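# Remove the box lid and set it flat on the table

## Task

Lift the lid off the box and set it down flat on the table, top side up. It must rest entirely on the table surface, clear of the box, and the gripper must have released it. The box has to remain upright. The lid must never be loose in the air more than a few centimetres above the table, though bouncing in place on the box is acceptable. The result only counts if it stays that way with no robot support.

## Robot and tools

Robot and frame. There are two arms, left_arm and right_arm, each a six-joint arm with a parallel two-finger gripper. They face each other across the table. All positions are in one shared scene frame in metres. Its origin is the table centre, the table top is at z = +0.020, +z is up, and left_arm's base sits on the +y side. Base poses: left_arm at (-0.092, +0.465, +0.115) with quat_wxyz (+0.809, 0, 0, -0.588), and right_arm at (-0.082, -0.525, +0.084) with quat_wxyz (+0.505, 0, 0, +0.863). The names left and right are arm labels, not sides of any camera image. In gripper axes, the fingers point along +x and close along y. end_effector_position is the point between the finger pads, roughly 3 to 4 cm short of the fingertips. At long reach the reported hand position can differ from the true one.

Joint ranges (rad), base to gripper: waist -3.054 to 3.054, shoulder 0.000 to 3.142, elbow 0.000 to 2.356, wrist pitch -1.571 to 1.571, wrist yaw -1.571 to 1.571, wrist roll -3.142 to 3.142. Load limits (N m): waist 16.6, shoulder 20.6, elbow 20.5, wrist pitch 5.42, wrist yaw 5.4, wrist roll 5.07. The weight of anything held counts toward these.

Row format. Every command row has 16 numbers for both arms together. The first 8 are left_arm's x, y, z, qw, qx, qy, qz, opening, and the next 8 are right_arm's in the same order. x, y, z is an absolute target for that gripper's end_effector_position in metres in the scene frame. qw..qz is an absolute orientation target in the same frame, with w first. Opening runs from -1 to 1. +1 is fully open (0.088 m). Empty fingers touch at about -0.80, and values below that add nothing. Closing fully from open takes at least about 0.5 s. A call is refused, and nothing is sent, if a target lies more than 0.6 m from that arm's last reported position along any axis of its gripper. On each control step the command is clipped to within 70 mm and 16 degrees of the measured pose. Position wins over orientation when both cannot be met. To keep an arm still, or to keep its orientation, resend the exact pose from the last result before it stopped, plus the wanted opening, in every row. Do not copy a drifted quaternion.

execute_actions. The argument is actions, a list holding at most one entry. An empty list, {"actions": []}, just reports the state. {"rows": [...], "steps": n} sends 1 to 15 rows over up to 15 control steps of 1/30 s each (default 15). If there are fewer rows than steps, the last row is repeated. {"steps": n} with no rows is a wait of up to 300 steps, counted from the previous result, so your reply time uses some of it. The optional pictures flag turns camera images on or off. Once the action ends, an arm goes on only toward its last clipped pose. Far targets can therefore need several calls. Check the reported pose and send the remainder.

move. The argument target is one 16-number row as above, an absolute goal for both arms. The optional speed is in m/s, from 0.002 to 0.5, default 0.25. Turning is capped at twice that value in rad/s. Each gripper follows a straight path, and both arms finish together after 0.5 to 10 s. Paths cut off at 10 s. The gripper opening is applied at the start. Paths ignore obstacles and the other arm. Grippers lag, wander and may overshoot the speed, mostly when the arm is near full stretch. The result adds a move: line giving the ending (done, off_target, moving, held, fault) and any limits that acted. limits=paced means the sent pose was clipped. limits=held means a check blocked some steps, and the arm may then jump quickly. The result also gives each gripper's distance from its goal. A faster move strikes harder on contact, and a target placed deeper past the contact point presses harder.

wait takes seconds (0 to 10) and sends nothing new. zoom_image takes camera (cam_high, cam_left_wrist or cam_right_wrist) and region [x0, y0, x1, y1] in image pixels from the top-left corner, at most 504 by 504. It gives a sharper crop of that camera's latest image. read_manual with section "licences" only returns licence text. finished_scene takes scene (an integer), ends that scene for good and reports whether the task succeeded.

Results. The state line gives each gripper's position, quaternion and linear and angular velocities. grip_measured is the measured finger opening on the command scale. The last value in each arm's Joint positions is the opening in metres. Readings carry a fixed offset of up to about 1 mm. While squeezing something hard, they read up to 0.061 narrower than the pads really are. To hold firmly, command about 0.07 below grip_measured. A smaller gap gives a lighter hold. Parts under about 3 mm thick are gripped more weakly. Pad force tops out near 34 to 49 N. A "pose unreachable" line means the clearance check altered or blocked that arm's command, and HELD marks the steps where this happened. A Hand target line shows the pose each arm is currently driven toward. Friction can leave a gripper short of its goal or slightly tilted, and tiny moves may not happen at all. Check the result after each move and correct any tilt.

Cameras. All images are 896x504. cam_high is fixed overhead near (-0.128, 0.084, 0.945). cam_left_wrist and cam_right_wrist ride on the grippers. Calibration matrices are supplied and may be off by a few degrees and millimetres.

Hazards. If contact torque hits a load limit, that arm halts for 10 s and skips the rest of the call. Holding loads heats motors. A MOTOR HOT line appears from 50 °C, and at 95 °C an OVER-TEMPERATURE FAULT holds the arm, which may then lose power and go limp. Keep the arms from striking or pressing each other. Do not knock anything off the table. Avoid dropping the lid from any height, slamming it, or pushing hard. Loose objects may occasionally get a brief outside nudge.

Each tool is called after "Call:" as a command line: name --argument value for each argument, lists and objects as JSON in quotes; but a table of rows of numbers goes row by row, as --pt "numbers of a row", without its own name.

## Session

Call:
execute_actions --actions '[]'

Call:
zoom_image --camera "cam_high" --region '[300, 100, 620, 400]'

Scene clock: 0.00 s of 4100.00 s.
left_arm: end_effector_position=(-0.2821, +0.3766, +0.2739) grip_measured=+1.000 end_effector_quat_wxyz=(+0.457, +0.111, +0.566, -0.677) end_effector_velocity=(+0.003, -0.003, -0.001) end_effector_angular_velocity=(-0.011, -0.006, +0.022) | right_arm: end_effector_position=(-0.3055, -0.2613, +0.3779) grip_measured=+0.998 end_effector_quat_wxyz=(+0.447, +0.408, +0.793, -0.063) end_effector_velocity=(+0.003, -0.001, +0.000) end_effector_angular_velocity=(-0.004, -0.002, +0.003)
Joint positions: left_arm=[-1.747  0.664  0.596 -0.754 -0.425 -1.523  0.088] | right_arm=[ 0.298  1.412  1.567 -1.057  0.246  3.019  0.088]
Joint velocities: left_arm=[ 0.002 -0.002 -0.002 -0.007 -0.022 -0.007  0.   ] | right_arm=[-0.007 -0.007 -0.002 -0.007 -0.007 -0.007 -0.   ]
Motor temperatures (°C, as the motors report them): left_arm=[25 24 27 25 26 24] | right_arm=[26 23 25 24 25 26]
Heat: left arm: hottest elbow 27 °C (+0.0 °C/min); right arm: hottest waist 26 °C (+0.0 °C/min).
Hand target (left_arm): -0.282, +0.377, +0.274; -0.457, -0.111, -0.566, +0.677
Hand target (right_arm): -0.306, -0.261, +0.378; +0.447, +0.408, +0.793, -0.063

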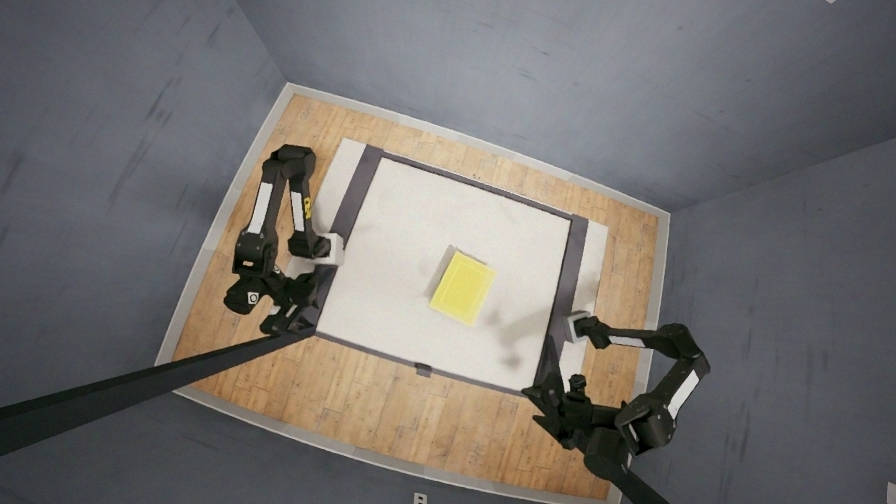

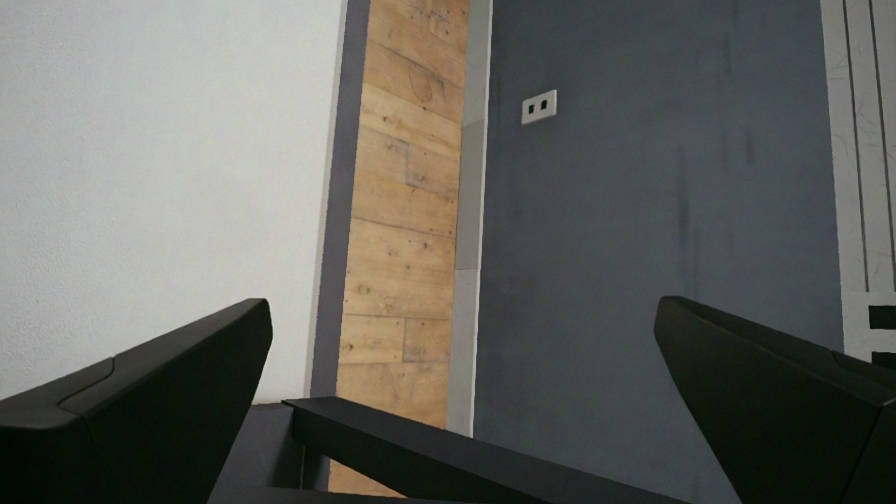

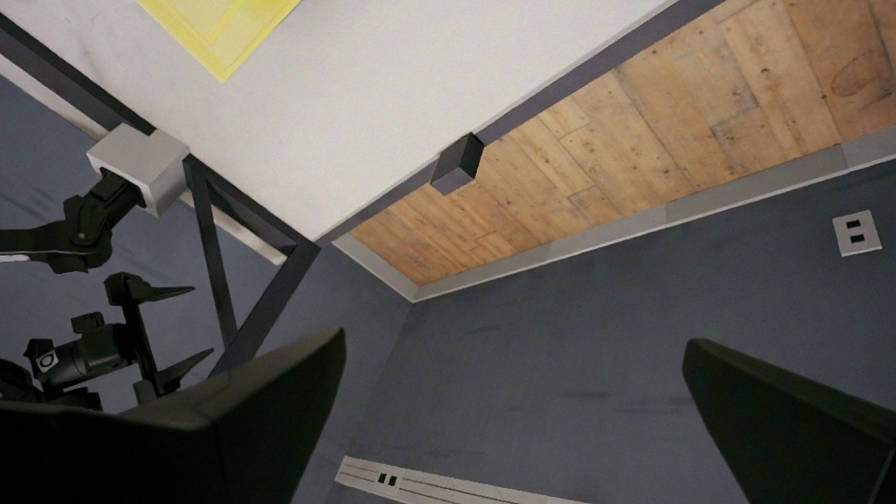

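Region (300, 100, 620, 400) of cam_high's 896x504 image, scaled by 1.575, with more detail than that image has; it fills the top 472 rows of this view, and the rest is white.

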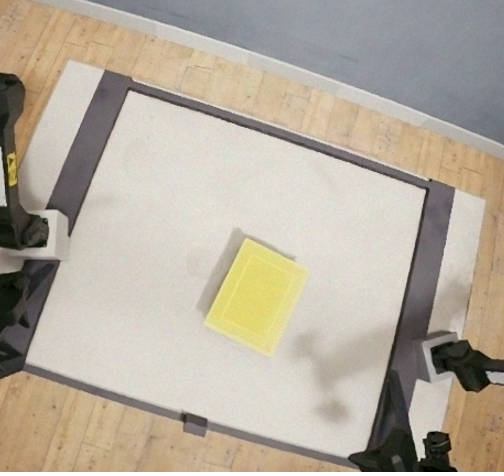

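Call:
move --target '[-0.08,0.2,0.2,0.683,0.183,0.183,-0.683,1,-0.12,-0.24,0.2,0.683,-0.183,0.183,0.683,1]' --speed 0.4

Call:
zoom_image --camera "cam_high" --region '[400, 230, 530, 340]'

Scene clock: 5.07 s of 4100.00 s.
left_arm: end_effector_position=(-0.0808, +0.1974, +0.2063) grip_measured=+1.000 end_effector_quat_wxyz=(+0.684, +0.177, +0.181, -0.684) end_effector_velocity=(+0.002, +0.000, -0.008) end_effector_angular_velocity=(+0.027, -0.008, +0.005) | right_arm: end_effector_position=(-0.1194, -0.2411, +0.2014) grip_measured=+0.999 end_effector_quat_wxyz=(+0.684, -0.181, +0.185, +0.683) end_effector_velocity=(+0.000, -0.002, -0.006) end_effector_angular_velocity=(-0.012, -0.015, +0.033)
Joint positions: left_arm=[-0.227  0.87   0.193  0.164  0.075  0.037  0.088] | right_arm=[-0.273  0.938  0.335  0.067  0.205  0.127  0.088]
Joint velocities: left_arm=[ 0.002  0.032 -0.002  0.007 -0.007  0.007  0.   ] | right_arm=[-0.017 -0.002 -0.017  0.007 -0.037 -0.037 -0.   ]
Motor temperatures (°C, as the motors report them): left_arm=[25 24 28 25 26 24] | right_arm=[26 23 25 25 25 26]
Heat: left arm: hottest elbow 28 °C (+11.8 °C/min); right arm: hottest waist 26 °C (+0.0 °C/min).
Hand target (left_arm): -0.080, +0.200, +0.200; +0.683, +0.184, +0.185, -0.683
Hand target (right_arm): -0.119, -0.242, +0.200; +0.682, -0.181, +0.183, +0.684
Off the commanded pose (left_arm): 0.007 m, 1 deg.
Off the commanded pose (right_arm): 0.002 m, 0 deg.
move: done
camera_calibration (this result's frames):
cam_left_wrist: T_world_to_cam=[[-0.999577, 0.00585186, 0.0284865, -0.0842879], [-0.0136693, 0.770049, -0.637838, 0.00633771], [-0.0256686, -0.637958, -0.769644, 0.356284], [0, 0, 0, 1]] pos_world=[-0.0750203, 0.222907, 0.280655]
cam_right_wrist: T_world_to_cam=[[0.999421, 0.0276178, -0.0198883, 0.141408], [0.00668271, -0.732244, -0.681009, -0.00447617], [-0.033371, 0.680482, -0.732005, 0.387405], [0, 0, 0, 1]] pos_world=[-0.128368, -0.270805, 0.283346]

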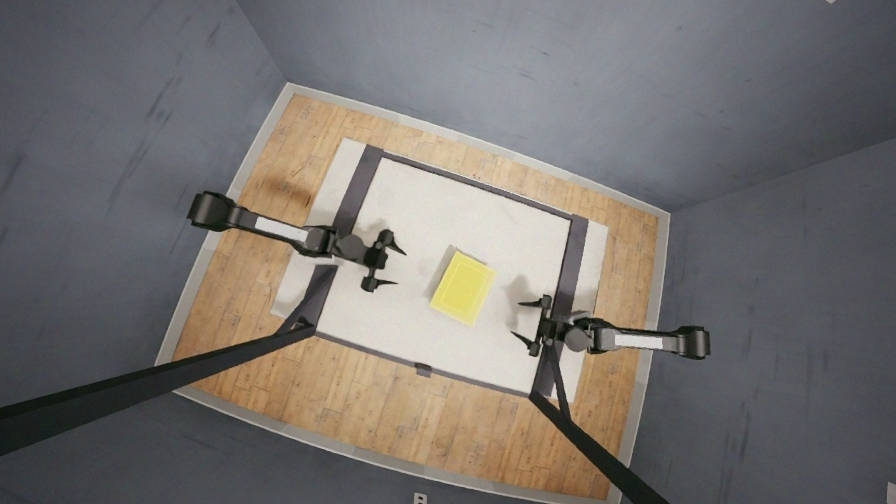

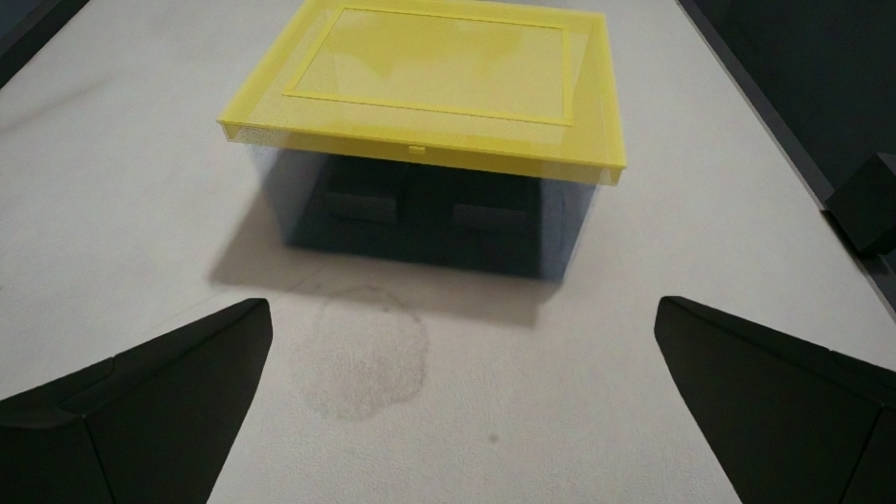

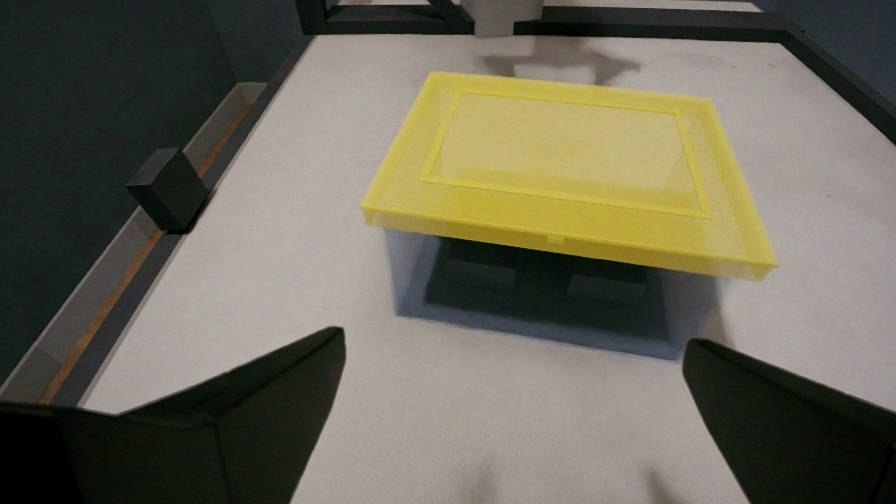

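Region (400, 230, 530, 340) of cam_high's 896x504 image, scaled by 3.877, with more detail than that image has; it fills the top 426 rows of this view, and the rest is white.

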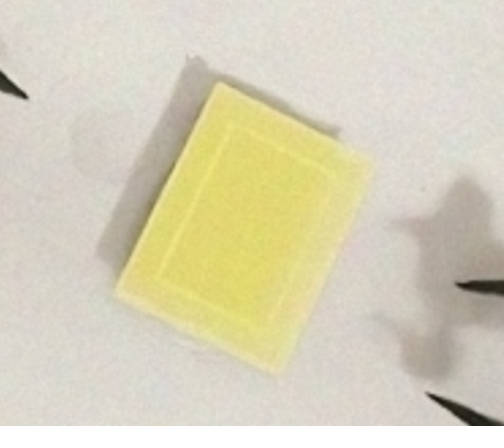

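Call:
move --target '[-0.058,0.10,0.125,0.469,0.469,-0.53,-0.53,0.2,-0.09,-0.19,0.125,0.53,0.53,0.469,0.469,0.2]'

Scene clock: 12.47 s of 4100.00 s.
left_arm: end_effector_position=(-0.0603, +0.1016, +0.1285) grip_measured=+0.203 end_effector_quat_wxyz=(+0.391, +0.516, -0.476, -0.596) end_effector_velocity=(+0.001, -0.000, +0.001) end_effector_angular_velocity=(-0.010, -0.003, -0.011) | right_arm: end_effector_position=(-0.0892, -0.1924, +0.1268) grip_measured=+0.202 end_effector_quat_wxyz=(+0.586, +0.473, +0.521, +0.402) end_effector_velocity=(+0.003, -0.001, +0.002) end_effector_angular_velocity=(+0.011, +0.014, -0.033)
Joint positions: left_arm=[-0.061  2.177  0.332  1.578  0.407  1.664  0.049] | right_arm=[-0.366  1.979  0.164  1.573  0.276  1.628  0.049]
Joint velocities: left_arm=[0.012 0.002 0.002 0.007 0.022 0.007 0.   ] | right_arm=[ 0.007 -0.002 -0.002  0.007  0.037  0.022 -0.   ]
Motor temperatures (°C, as the motors report them): left_arm=[25 24 28 26 26 24] | right_arm=[26 24 26 26 25 26]
Heat: left arm: hottest elbow 28 °C (+4.8 °C/min); right arm: hottest waist 26 °C (+0.0 °C/min).
Hand target (left_arm): -0.059, +0.101, +0.126; +0.388, +0.517, -0.478, -0.595
Hand target (right_arm): -0.090, -0.191, +0.127; +0.585, +0.477, +0.520, +0.400
Off the commanded pose (left_arm): 0.004 m, 14 deg.
Off the commanded pose (right_arm): 0.003 m, 13 deg.
joint sent to its limit (left arm) — the command would take joint 4 (wrist pitch) past its upper limit, so that joint was sent only as far as its limit.
joint sent to its limit (right arm) — the command would take joint 4 (wrist pitch) past its upper limit, so that joint was sent only as far as its limit.
After step 90, 0.40 s passed at rest.
move: off_target (left_arm, right_arm)
camera_calibration (this result's frames):
cam_left_wrist: T_world_to_cam=[[0.0126365, 0.262268, -0.964912, 0.101588], [0.979118, 0.192567, 0.0651634, 0.058945], [0.202901, -0.945586, -0.254358, 0.21465], [0, 0, 0, 1]] pos_world=[-0.102551, 0.164976, 0.14878]
cam_right_wrist: T_world_to_cam=[[-0.014621, -0.19783, -0.980127, 0.0963281], [-0.986758, -0.155507, 0.0461077, -0.0896894], [-0.161539, 0.967823, -0.192937, 0.276153], [0, 0, 0, 1]] pos_world=[-0.0424839, -0.262158, 0.151829]

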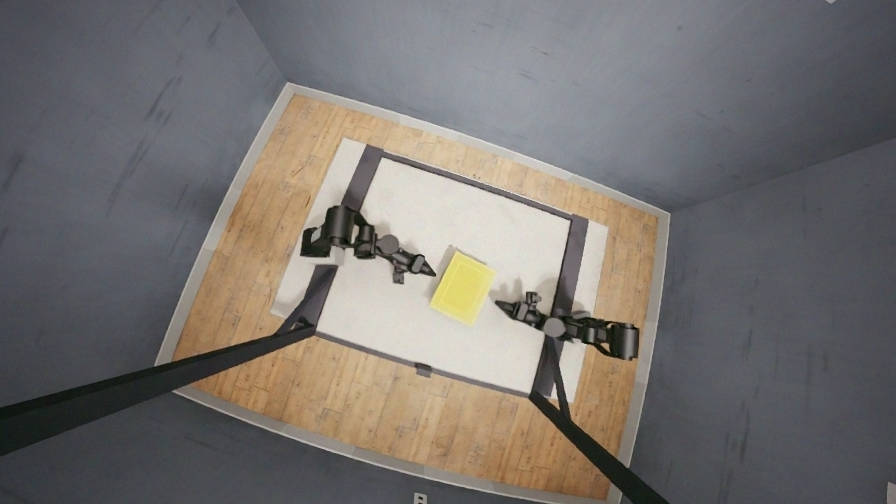

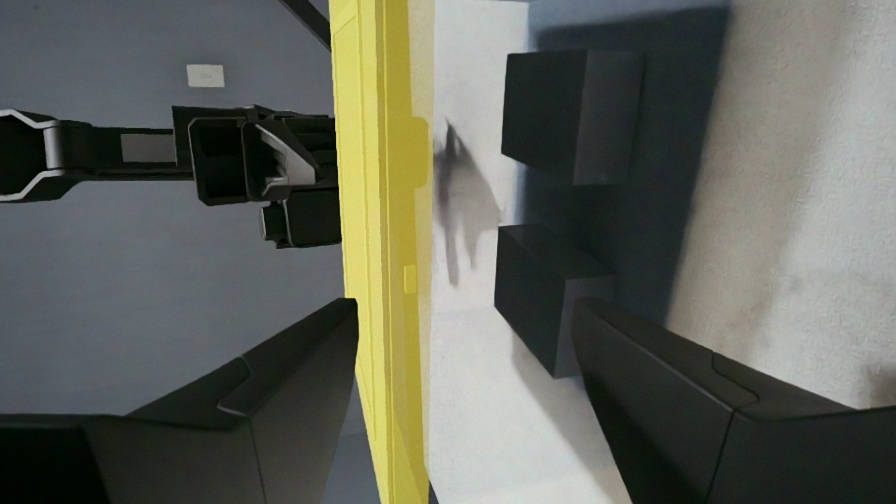

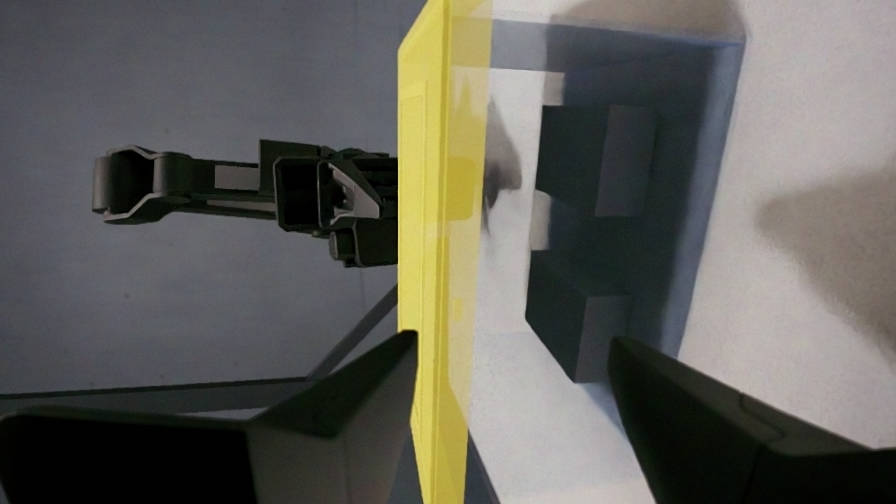

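Call:
move --target '[-0.056,0.11,0.125,0.64,0.194,0.172,-0.724,1,-0.091,-0.2,0.125,0.724,-0.172,0.194,0.64,1]'

Call:
move --target '[-0.062,0.065,0.12,0.64,0.194,0.172,-0.724,1,-0.086,-0.156,0.12,0.724,-0.172,0.194,0.64,1]' --speed 0.06

Scene clock: 17.43 s of 4100.00 s.
left_arm: end_effector_position=(-0.0575, +0.1129, +0.1201) grip_measured=+1.000 end_effector_quat_wxyz=(+0.637, +0.201, +0.173, -0.724) end_effector_velocity=(-0.002, -0.001, +0.002) end_effector_angular_velocity=(-0.001, +0.022, +0.003) | right_arm: end_effector_position=(-0.0905, -0.2028, +0.1196) grip_measured=+0.996 end_effector_quat_wxyz=(+0.723, -0.174, +0.201, +0.638) end_effector_velocity=(+0.002, -0.004, -0.005) end_effector_angular_velocity=(-0.033, -0.026, +0.003)
Joint positions: left_arm=[-0.089  1.846  0.362  0.92   0.298  0.19   0.088] | right_arm=[-0.387  1.546  0.25   0.744  0.212  0.135  0.088]
Joint velocities: left_arm=[-0.002 -0.007  0.002 -0.007  0.007 -0.022  0.   ] | right_arm=[-0.002 -0.007 -0.002 -0.037  0.007 -0.022 -0.   ]
Motor temperatures (°C, as the motors report them): left_arm=[25 25 28 27 26 24] | right_arm=[26 24 26 26 25 26]
Heat: left arm: hottest elbow 28 °C (+3.4 °C/min); right arm: hottest waist 26 °C (+0.0 °C/min).
Hand target (left_arm): -0.056, +0.110, +0.124; +0.640, +0.194, +0.171, -0.723
Hand target (right_arm): -0.091, -0.200, +0.124; +0.724, -0.171, +0.195, +0.639
Off the commanded pose (left_arm): 0.006 m, 1 deg.
Off the commanded pose (right_arm): 0.006 m, 1 deg.
move: done
camera_calibration (this result's frames):
cam_left_wrist: T_world_to_cam=[[-0.99069, 0.134821, 0.0188879, -0.0709215], [0.0943737, 0.78012, -0.61847, 0.0194544], [-0.0981177, -0.61093, -0.785581, 0.231336], [0, 0, 0, 1]] pos_world=[-0.049399, 0.135715, 0.195105]
cam_right_wrist: T_world_to_cam=[[0.995148, -0.0961733, -0.0207499, 0.0844434], [-0.0852298, -0.737325, -0.67014, -0.0430079], [0.0491502, 0.668658, -0.741944, 0.308659], [0, 0, 0, 1]] pos_world=[-0.10287, -0.229976, 0.201938]

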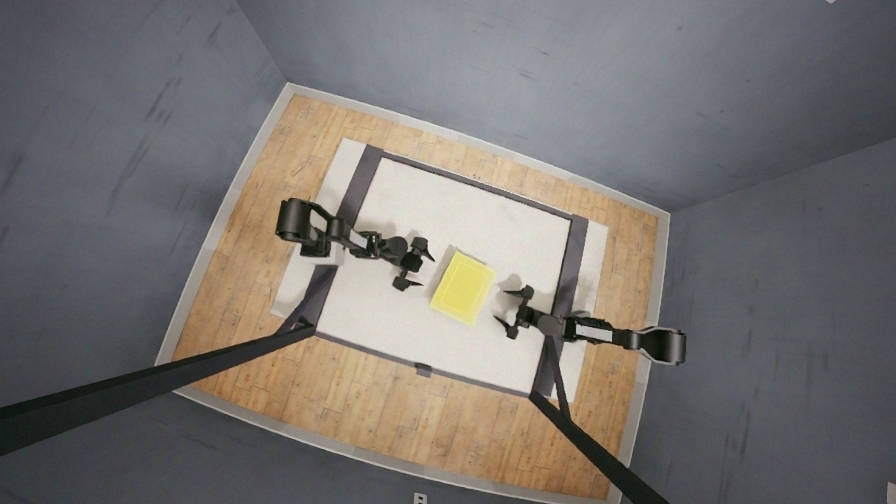

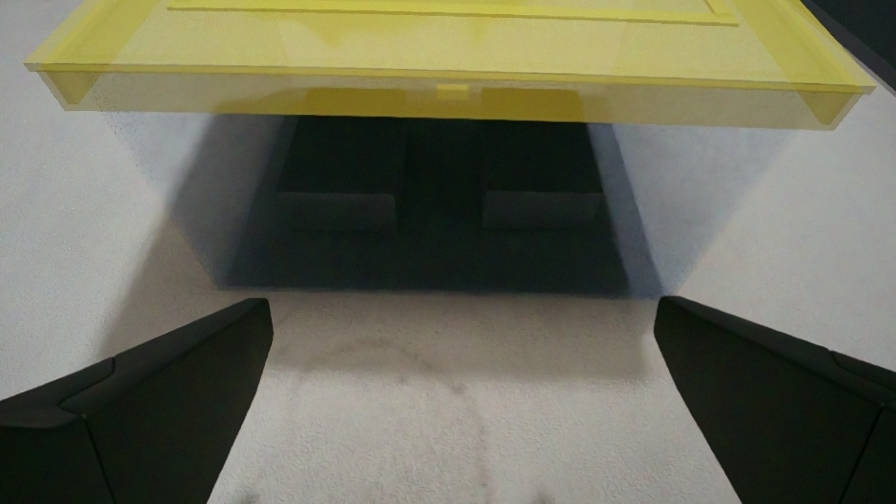

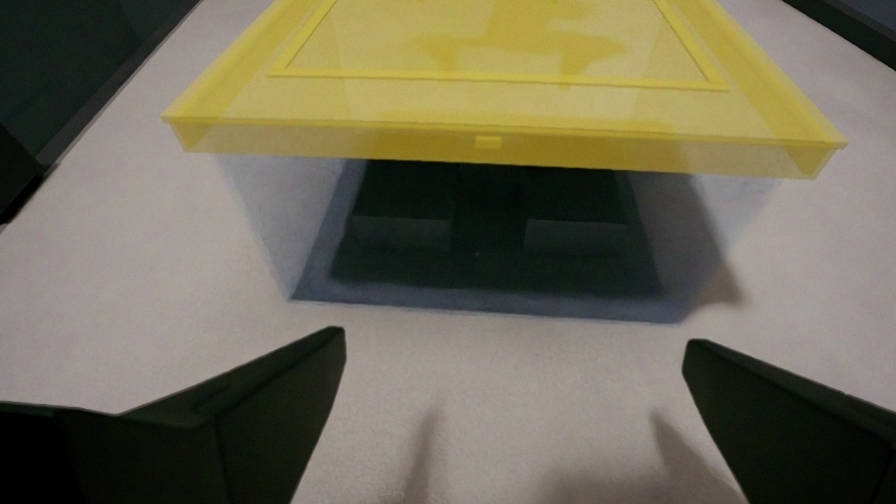

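Scene clock: 18.63 s of 4100.00 s.
left_arm: end_effector_position=(-0.0615, +0.0671, +0.1219) grip_measured=+1.000 end_effector_quat_wxyz=(+0.640, +0.194, +0.168, -0.724) end_effector_velocity=(+0.001, -0.003, +0.000) end_effector_angular_velocity=(-0.007, -0.011, +0.000) | right_arm: end_effector_position=(-0.0859, -0.1592, +0.1188) grip_measured=+0.996 end_effector_quat_wxyz=(+0.724, -0.173, +0.196, +0.638) end_effector_velocity=(-0.000, +0.003, -0.000) end_effector_angular_velocity=(-0.004, -0.003, +0.008)
Joint positions: left_arm=[-0.141  1.945  0.533  0.874  0.255  0.155  0.088] | right_arm=[-0.426  1.707  0.409  0.758  0.182  0.107  0.088]
Joint velocities: left_arm=[-0.002  0.007  0.007  0.007 -0.007  0.007  0.   ] | right_arm=[-0.002  0.007  0.012 -0.007 -0.007 -0.007 -0.   ]
Motor temperatures (°C, as the motors report them): left_arm=[25 25 28 27 26 24] | right_arm=[26 24 26 26 25 26]
Heat: left arm: hottest elbow 28 °C (+3.2 °C/min); right arm: hottest waist 26 °C (+0.0 °C/min).
Hand target (left_arm): -0.062, +0.065, +0.120; +0.640, +0.194, +0.172, -0.724
Hand target (right_arm): -0.086, -0.156, +0.120; +0.724, -0.172, +0.194, +0.640
Off the commanded pose (left_arm): 0.003 m, 0 deg.
Off the commanded pose (right_arm): 0.003 m, 0 deg.
move: done
camera_calibration (this result's frames):
cam_left_wrist: T_world_to_cam=[[-0.991052, 0.132136, 0.0188804, -0.068647], [0.0905708, 0.769615, -0.632052, 0.0588221], [-0.0980474, -0.624686, -0.774696, 0.204026], [0, 0, 0, 1]] pos_world=[-0.0533561, 0.0912523, 0.196533]
cam_right_wrist: T_world_to_cam=[[0.995296, -0.0957825, -0.0145461, 0.0833386], [-0.0803544, -0.732281, -0.676245, -0.00910029], [0.0541206, 0.674233, -0.736533, 0.279401], [0, 0, 0, 1]] pos_world=[-0.0987992, -0.187063, 0.200846]

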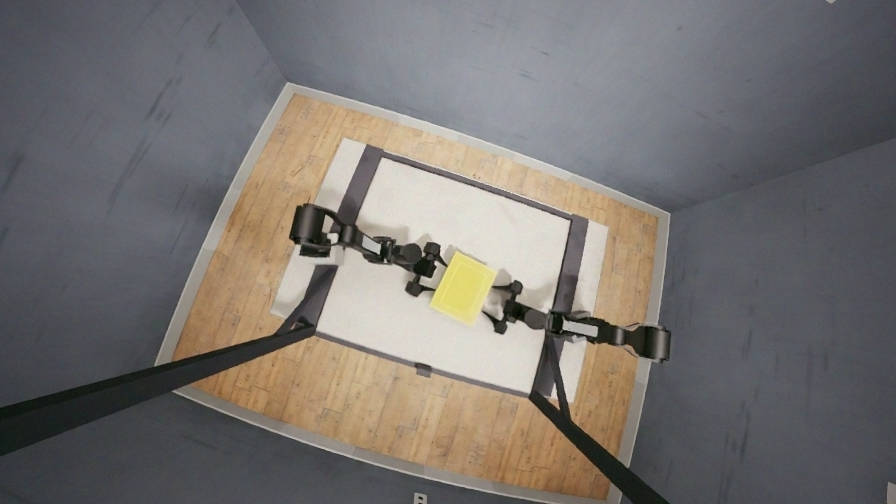

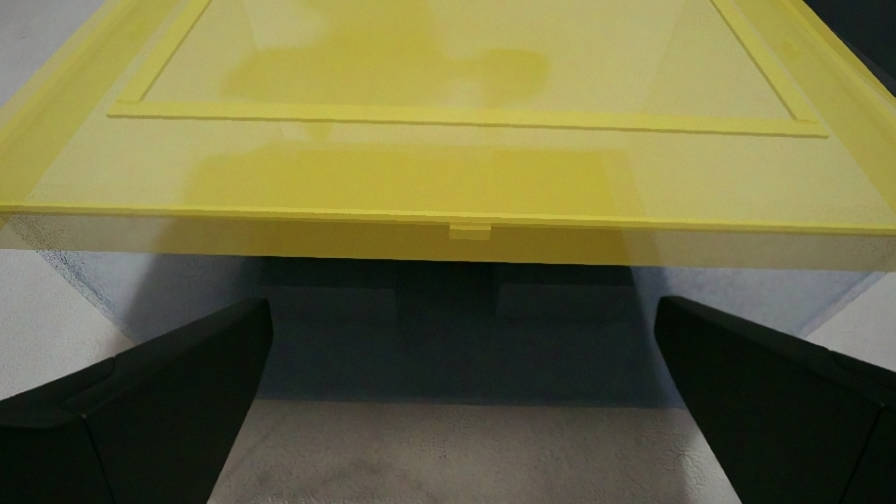

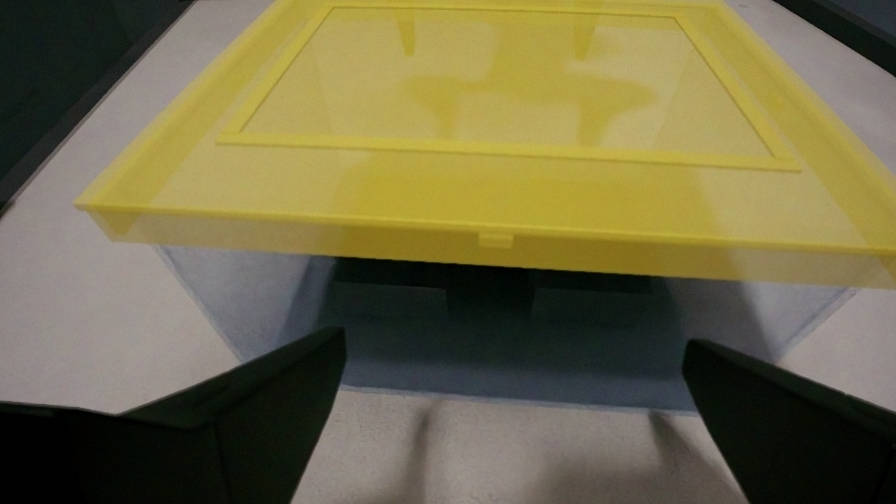

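Call:
move --target '[-0.065,0.048,0.115,0.64,0.194,0.172,-0.724,1,-0.081,-0.134,0.115,0.724,-0.172,0.194,0.64,1]' --speed 0.03

Call:
move --target '[-0.065,0.046,0.14,0.64,0.194,0.172,-0.724,1,-0.081,-0.132,0.14,0.724,-0.172,0.194,0.64,1]' --speed 0.02

Scene clock: 21.83 s of 4100.00 s.
left_arm: end_effector_position=(-0.0641, +0.0576, +0.1196) grip_measured=+1.000 end_effector_quat_wxyz=(+0.638, +0.192, +0.170, -0.726) end_effector_velocity=(+0.002, +0.003, -0.006) end_effector_angular_velocity=(+0.029, -0.000, +0.020) | right_arm: end_effector_position=(-0.0816, -0.1446, +0.1142) grip_measured=+0.996 end_effector_quat_wxyz=(+0.725, -0.175, +0.197, +0.636) end_effector_velocity=(-0.002, +0.000, -0.001) end_effector_angular_velocity=(+0.001, +0.005, +0.020)
Joint positions: left_arm=[-0.151  1.977  0.571  0.869  0.253  0.145  0.088] | right_arm=[-0.446  1.771  0.464  0.765  0.169  0.096  0.088]
Joint velocities: left_arm=[-0.002  0.002 -0.002 -0.022 -0.022 -0.007  0.   ] | right_arm=[-0.002  0.002 -0.002  0.007 -0.022 -0.007 -0.   ]
Motor temperatures (°C, as the motors report them): left_arm=[25 25 28 27 26 24] | right_arm=[26 24 26 27 25 26]
Heat: left arm: hottest elbow 28 °C (+2.7 °C/min); right arm: hottest wrist pitch 27 °C (+2.7 °C/min).
Hand target (left_arm): -0.065, +0.049, +0.115; +0.640, +0.194, +0.172, -0.724
Hand target (right_arm): -0.081, -0.135, +0.115; +0.724, -0.172, +0.194, +0.640
Off the commanded pose (left_arm): 0.011 m, 1 deg.
Off the commanded pose (right_arm): 0.011 m, 1 deg.
move: off_target (left_arm, right_arm)
camera_calibration (this result's frames):
cam_left_wrist: T_world_to_cam=[[-0.990283, 0.136555, 0.0262924, -0.0709434], [0.0892405, 0.769031, -0.632951, 0.0649556], [-0.106652, -0.624455, -0.773745, 0.195353], [0, 0, 0, 1]] pos_world=[-0.0552158, 0.0817238, 0.194132]
cam_right_wrist: T_world_to_cam=[[0.995039, -0.0988742, -0.0110057, 0.0795317], [-0.0804582, -0.734732, -0.67357, -0.00178943], [0.0585124, 0.671114, -0.739042, 0.266131], [0, 0, 0, 1]] pos_world=[-0.094853, -0.172055, 0.196352]

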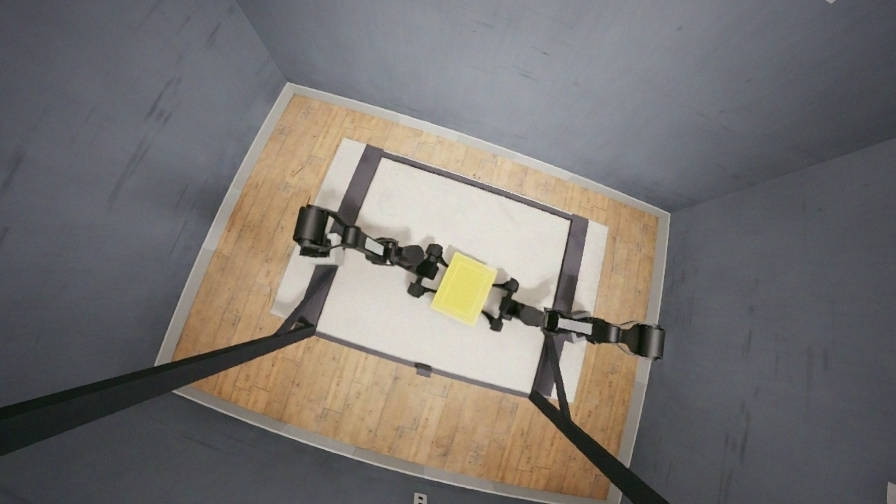

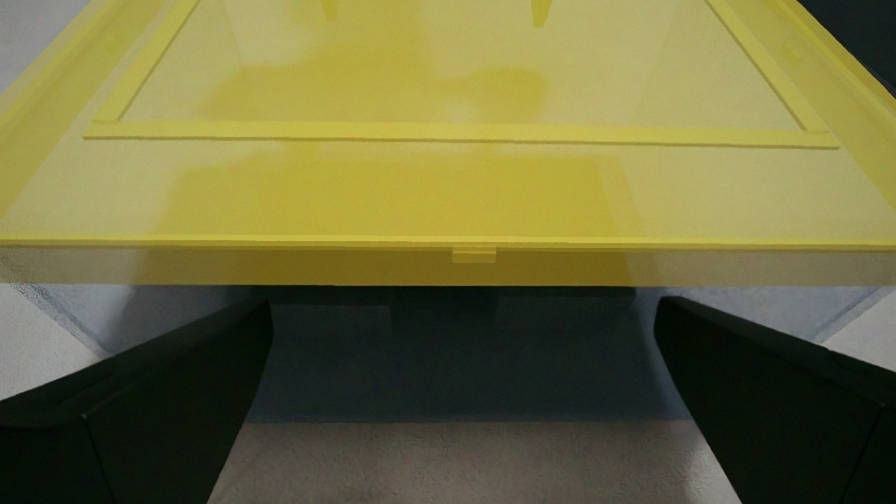

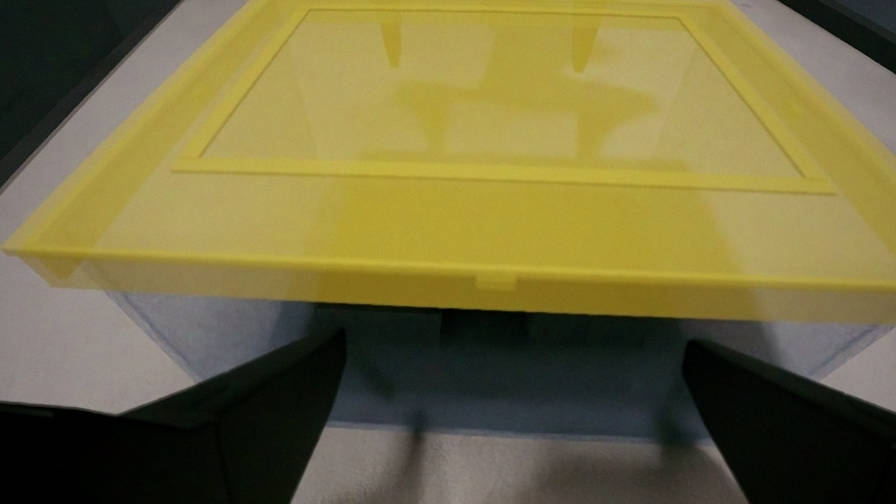

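Scene clock: 23.50 s of 4100.00 s.
left_arm: end_effector_position=(-0.0642, +0.0572, +0.1247) grip_measured=+1.000 end_effector_quat_wxyz=(+0.635, +0.207, +0.189, -0.719) end_effector_velocity=(-0.002, +0.001, -0.000) end_effector_angular_velocity=(+0.012, +0.012, -0.005) | right_arm: end_effector_position=(-0.0814, -0.1439, +0.1199) grip_measured=+0.996 end_effector_quat_wxyz=(+0.719, -0.194, +0.214, +0.633) end_effector_velocity=(-0.000, -0.001, -0.002) end_effector_angular_velocity=(-0.023, -0.003, +0.008)
Joint positions: left_arm=[-0.157  1.923  0.601  0.733  0.238  0.145  0.088] | right_arm=[-0.451  1.716  0.506  0.617  0.158  0.096  0.088]
Joint velocities: left_arm=[-0.002 -0.007  0.002 -0.022  0.007 -0.007  0.   ] | right_arm=[-0.002 -0.007  0.007 -0.037 -0.007 -0.007 -0.   ]
Motor temperatures (°C, as the motors report them): left_arm=[25 26 29 27 26 24] | right_arm=[26 24 26 27 25 26]
Heat: left arm: hottest elbow 29 °C (+5.1 °C/min); right arm: hottest wrist pitch 27 °C (+2.6 °C/min).
Hand target (left_arm): -0.065, +0.046, +0.140; +0.640, +0.194, +0.172, -0.724
Hand target (right_arm): -0.081, -0.132, +0.140; +0.724, -0.172, +0.194, +0.640
Off the commanded pose (left_arm): 0.019 m, 3 deg.
Off the commanded pose (right_arm): 0.023 m, 4 deg.
move: off_target (left_arm, right_arm)
camera_calibration (this result's frames):
cam_left_wrist: T_world_to_cam=[[-0.991231, 0.127953, 0.0329927, -0.0715597], [0.0837338, 0.801384, -0.592261, 0.0612239], [-0.102222, -0.584305, -0.805071, 0.200885], [0, 0, 0, 1]] pos_world=[-0.055524, 0.0774704, 0.200348]
cam_right_wrist: T_world_to_cam=[[0.995464, -0.094718, -0.00889599, 0.0798983], [-0.0788372, -0.768978, -0.634395, -0.00693378], [0.0532479, 0.632219, -0.772958, 0.267932], [0, 0, 0, 1]] pos_world=[-0.0943493, -0.167156, 0.203412]

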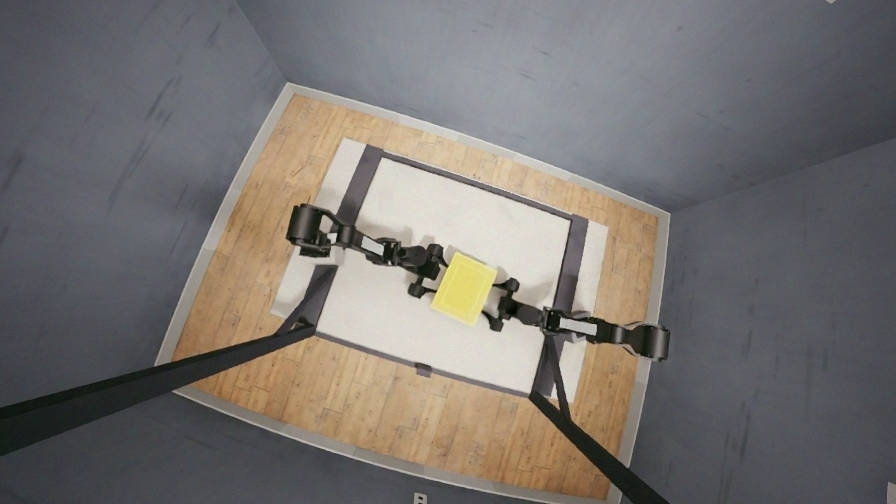

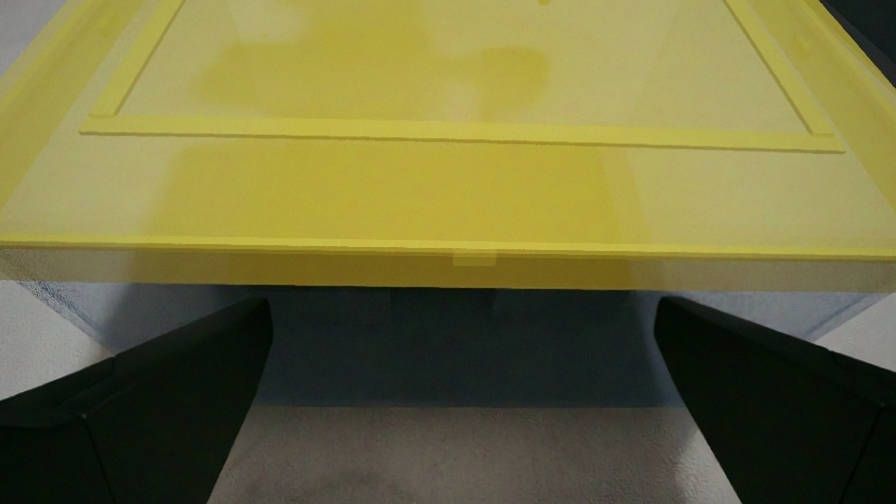

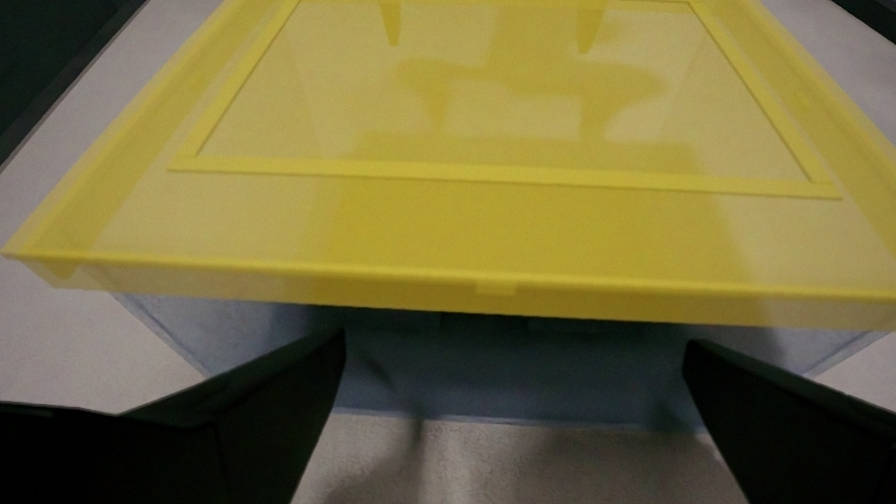

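Stuck by friction on the heavy box; lighten the squeeze.

Call:
move --target '[-0.064,0.056,0.145,0.64,0.194,0.172,-0.724,1,-0.082,-0.143,0.142,0.724,-0.172,0.194,0.64,1]' --speed 0.01

Scene clock: 27.60 s of 4100.00 s.
left_arm: end_effector_position=(-0.0644, +0.0580, +0.1349) grip_measured=+1.000 end_effector_quat_wxyz=(+0.637, +0.203, +0.182, -0.721) end_effector_velocity=(-0.000, +0.001, +0.001) end_effector_angular_velocity=(+0.005, +0.015, +0.015) | right_arm: end_effector_position=(-0.0814, -0.1455, +0.1317) grip_measured=+0.996 end_effector_quat_wxyz=(+0.721, -0.183, +0.205, +0.636) end_effector_velocity=(-0.000, +0.001, +0.003) end_effector_angular_velocity=(+0.013, +0.011, -0.000)
Joint positions: left_arm=[-0.157  1.884  0.594  0.719  0.238  0.145  0.088] | right_arm=[-0.451  1.67   0.495  0.61   0.157  0.096  0.088]
Joint velocities: left_arm=[-0.002 -0.007 -0.002 -0.007 -0.007 -0.022  0.   ] | right_arm=[-0.002 -0.007 -0.002  0.007 -0.007  0.007  0.   ]
Motor temperatures (°C, as the motors report them): left_arm=[25 27 29 28 26 24] | right_arm=[26 25 27 27 25 26]
Heat: left arm: hottest elbow 29 °C (+4.3 °C/min); right arm: hottest elbow 27 °C (+2.2 °C/min).
Hand target (left_arm): -0.064, +0.056, +0.145; +0.640, +0.194, +0.172, -0.724
Hand target (right_arm): -0.082, -0.143, +0.142; +0.723, -0.172, +0.194, +0.640
Off the commanded pose (left_arm): 0.010 m, 2 deg.
Off the commanded pose (right_arm): 0.011 m, 2 deg.
move: off_target (left_arm, right_arm)
camera_calibration (this result's frames):
cam_left_wrist: T_world_to_cam=[[-0.991266, 0.128791, 0.0283762, -0.0716055], [0.0854594, 0.79118, -0.605583, 0.0691794], [-0.100444, -0.597869, -0.795276, 0.20916], [0, 0, 0, 1]] pos_world=[-0.0558831, 0.0795392, 0.210266]
cam_right_wrist: T_world_to_cam=[[0.995473, -0.0940854, -0.0134524, 0.0804998], [-0.079824, -0.750835, -0.655649, 0.00461975], [0.0515865, 0.653755, -0.754946, 0.278659], [0, 0, 0, 1]] pos_world=[-0.0941416, -0.171132, 0.214484]

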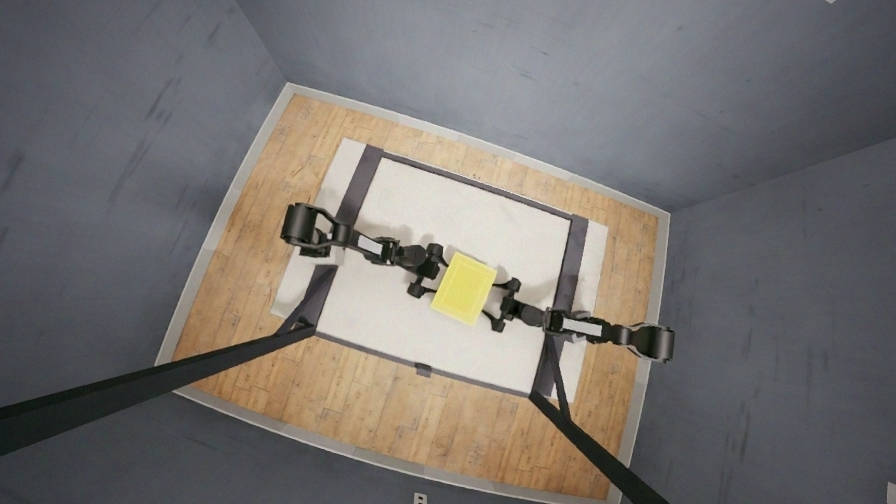

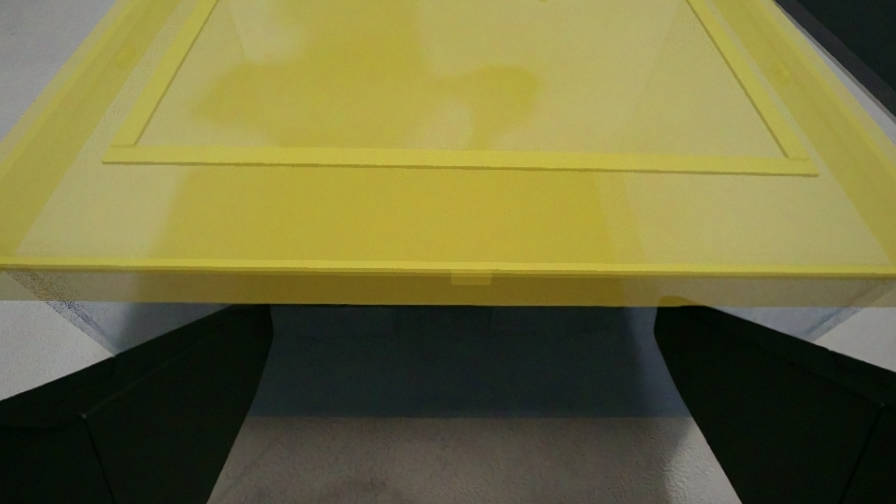

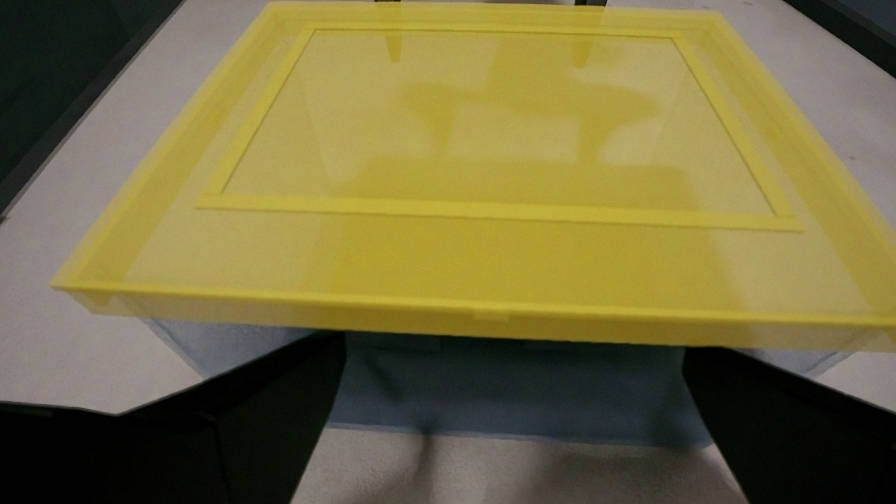

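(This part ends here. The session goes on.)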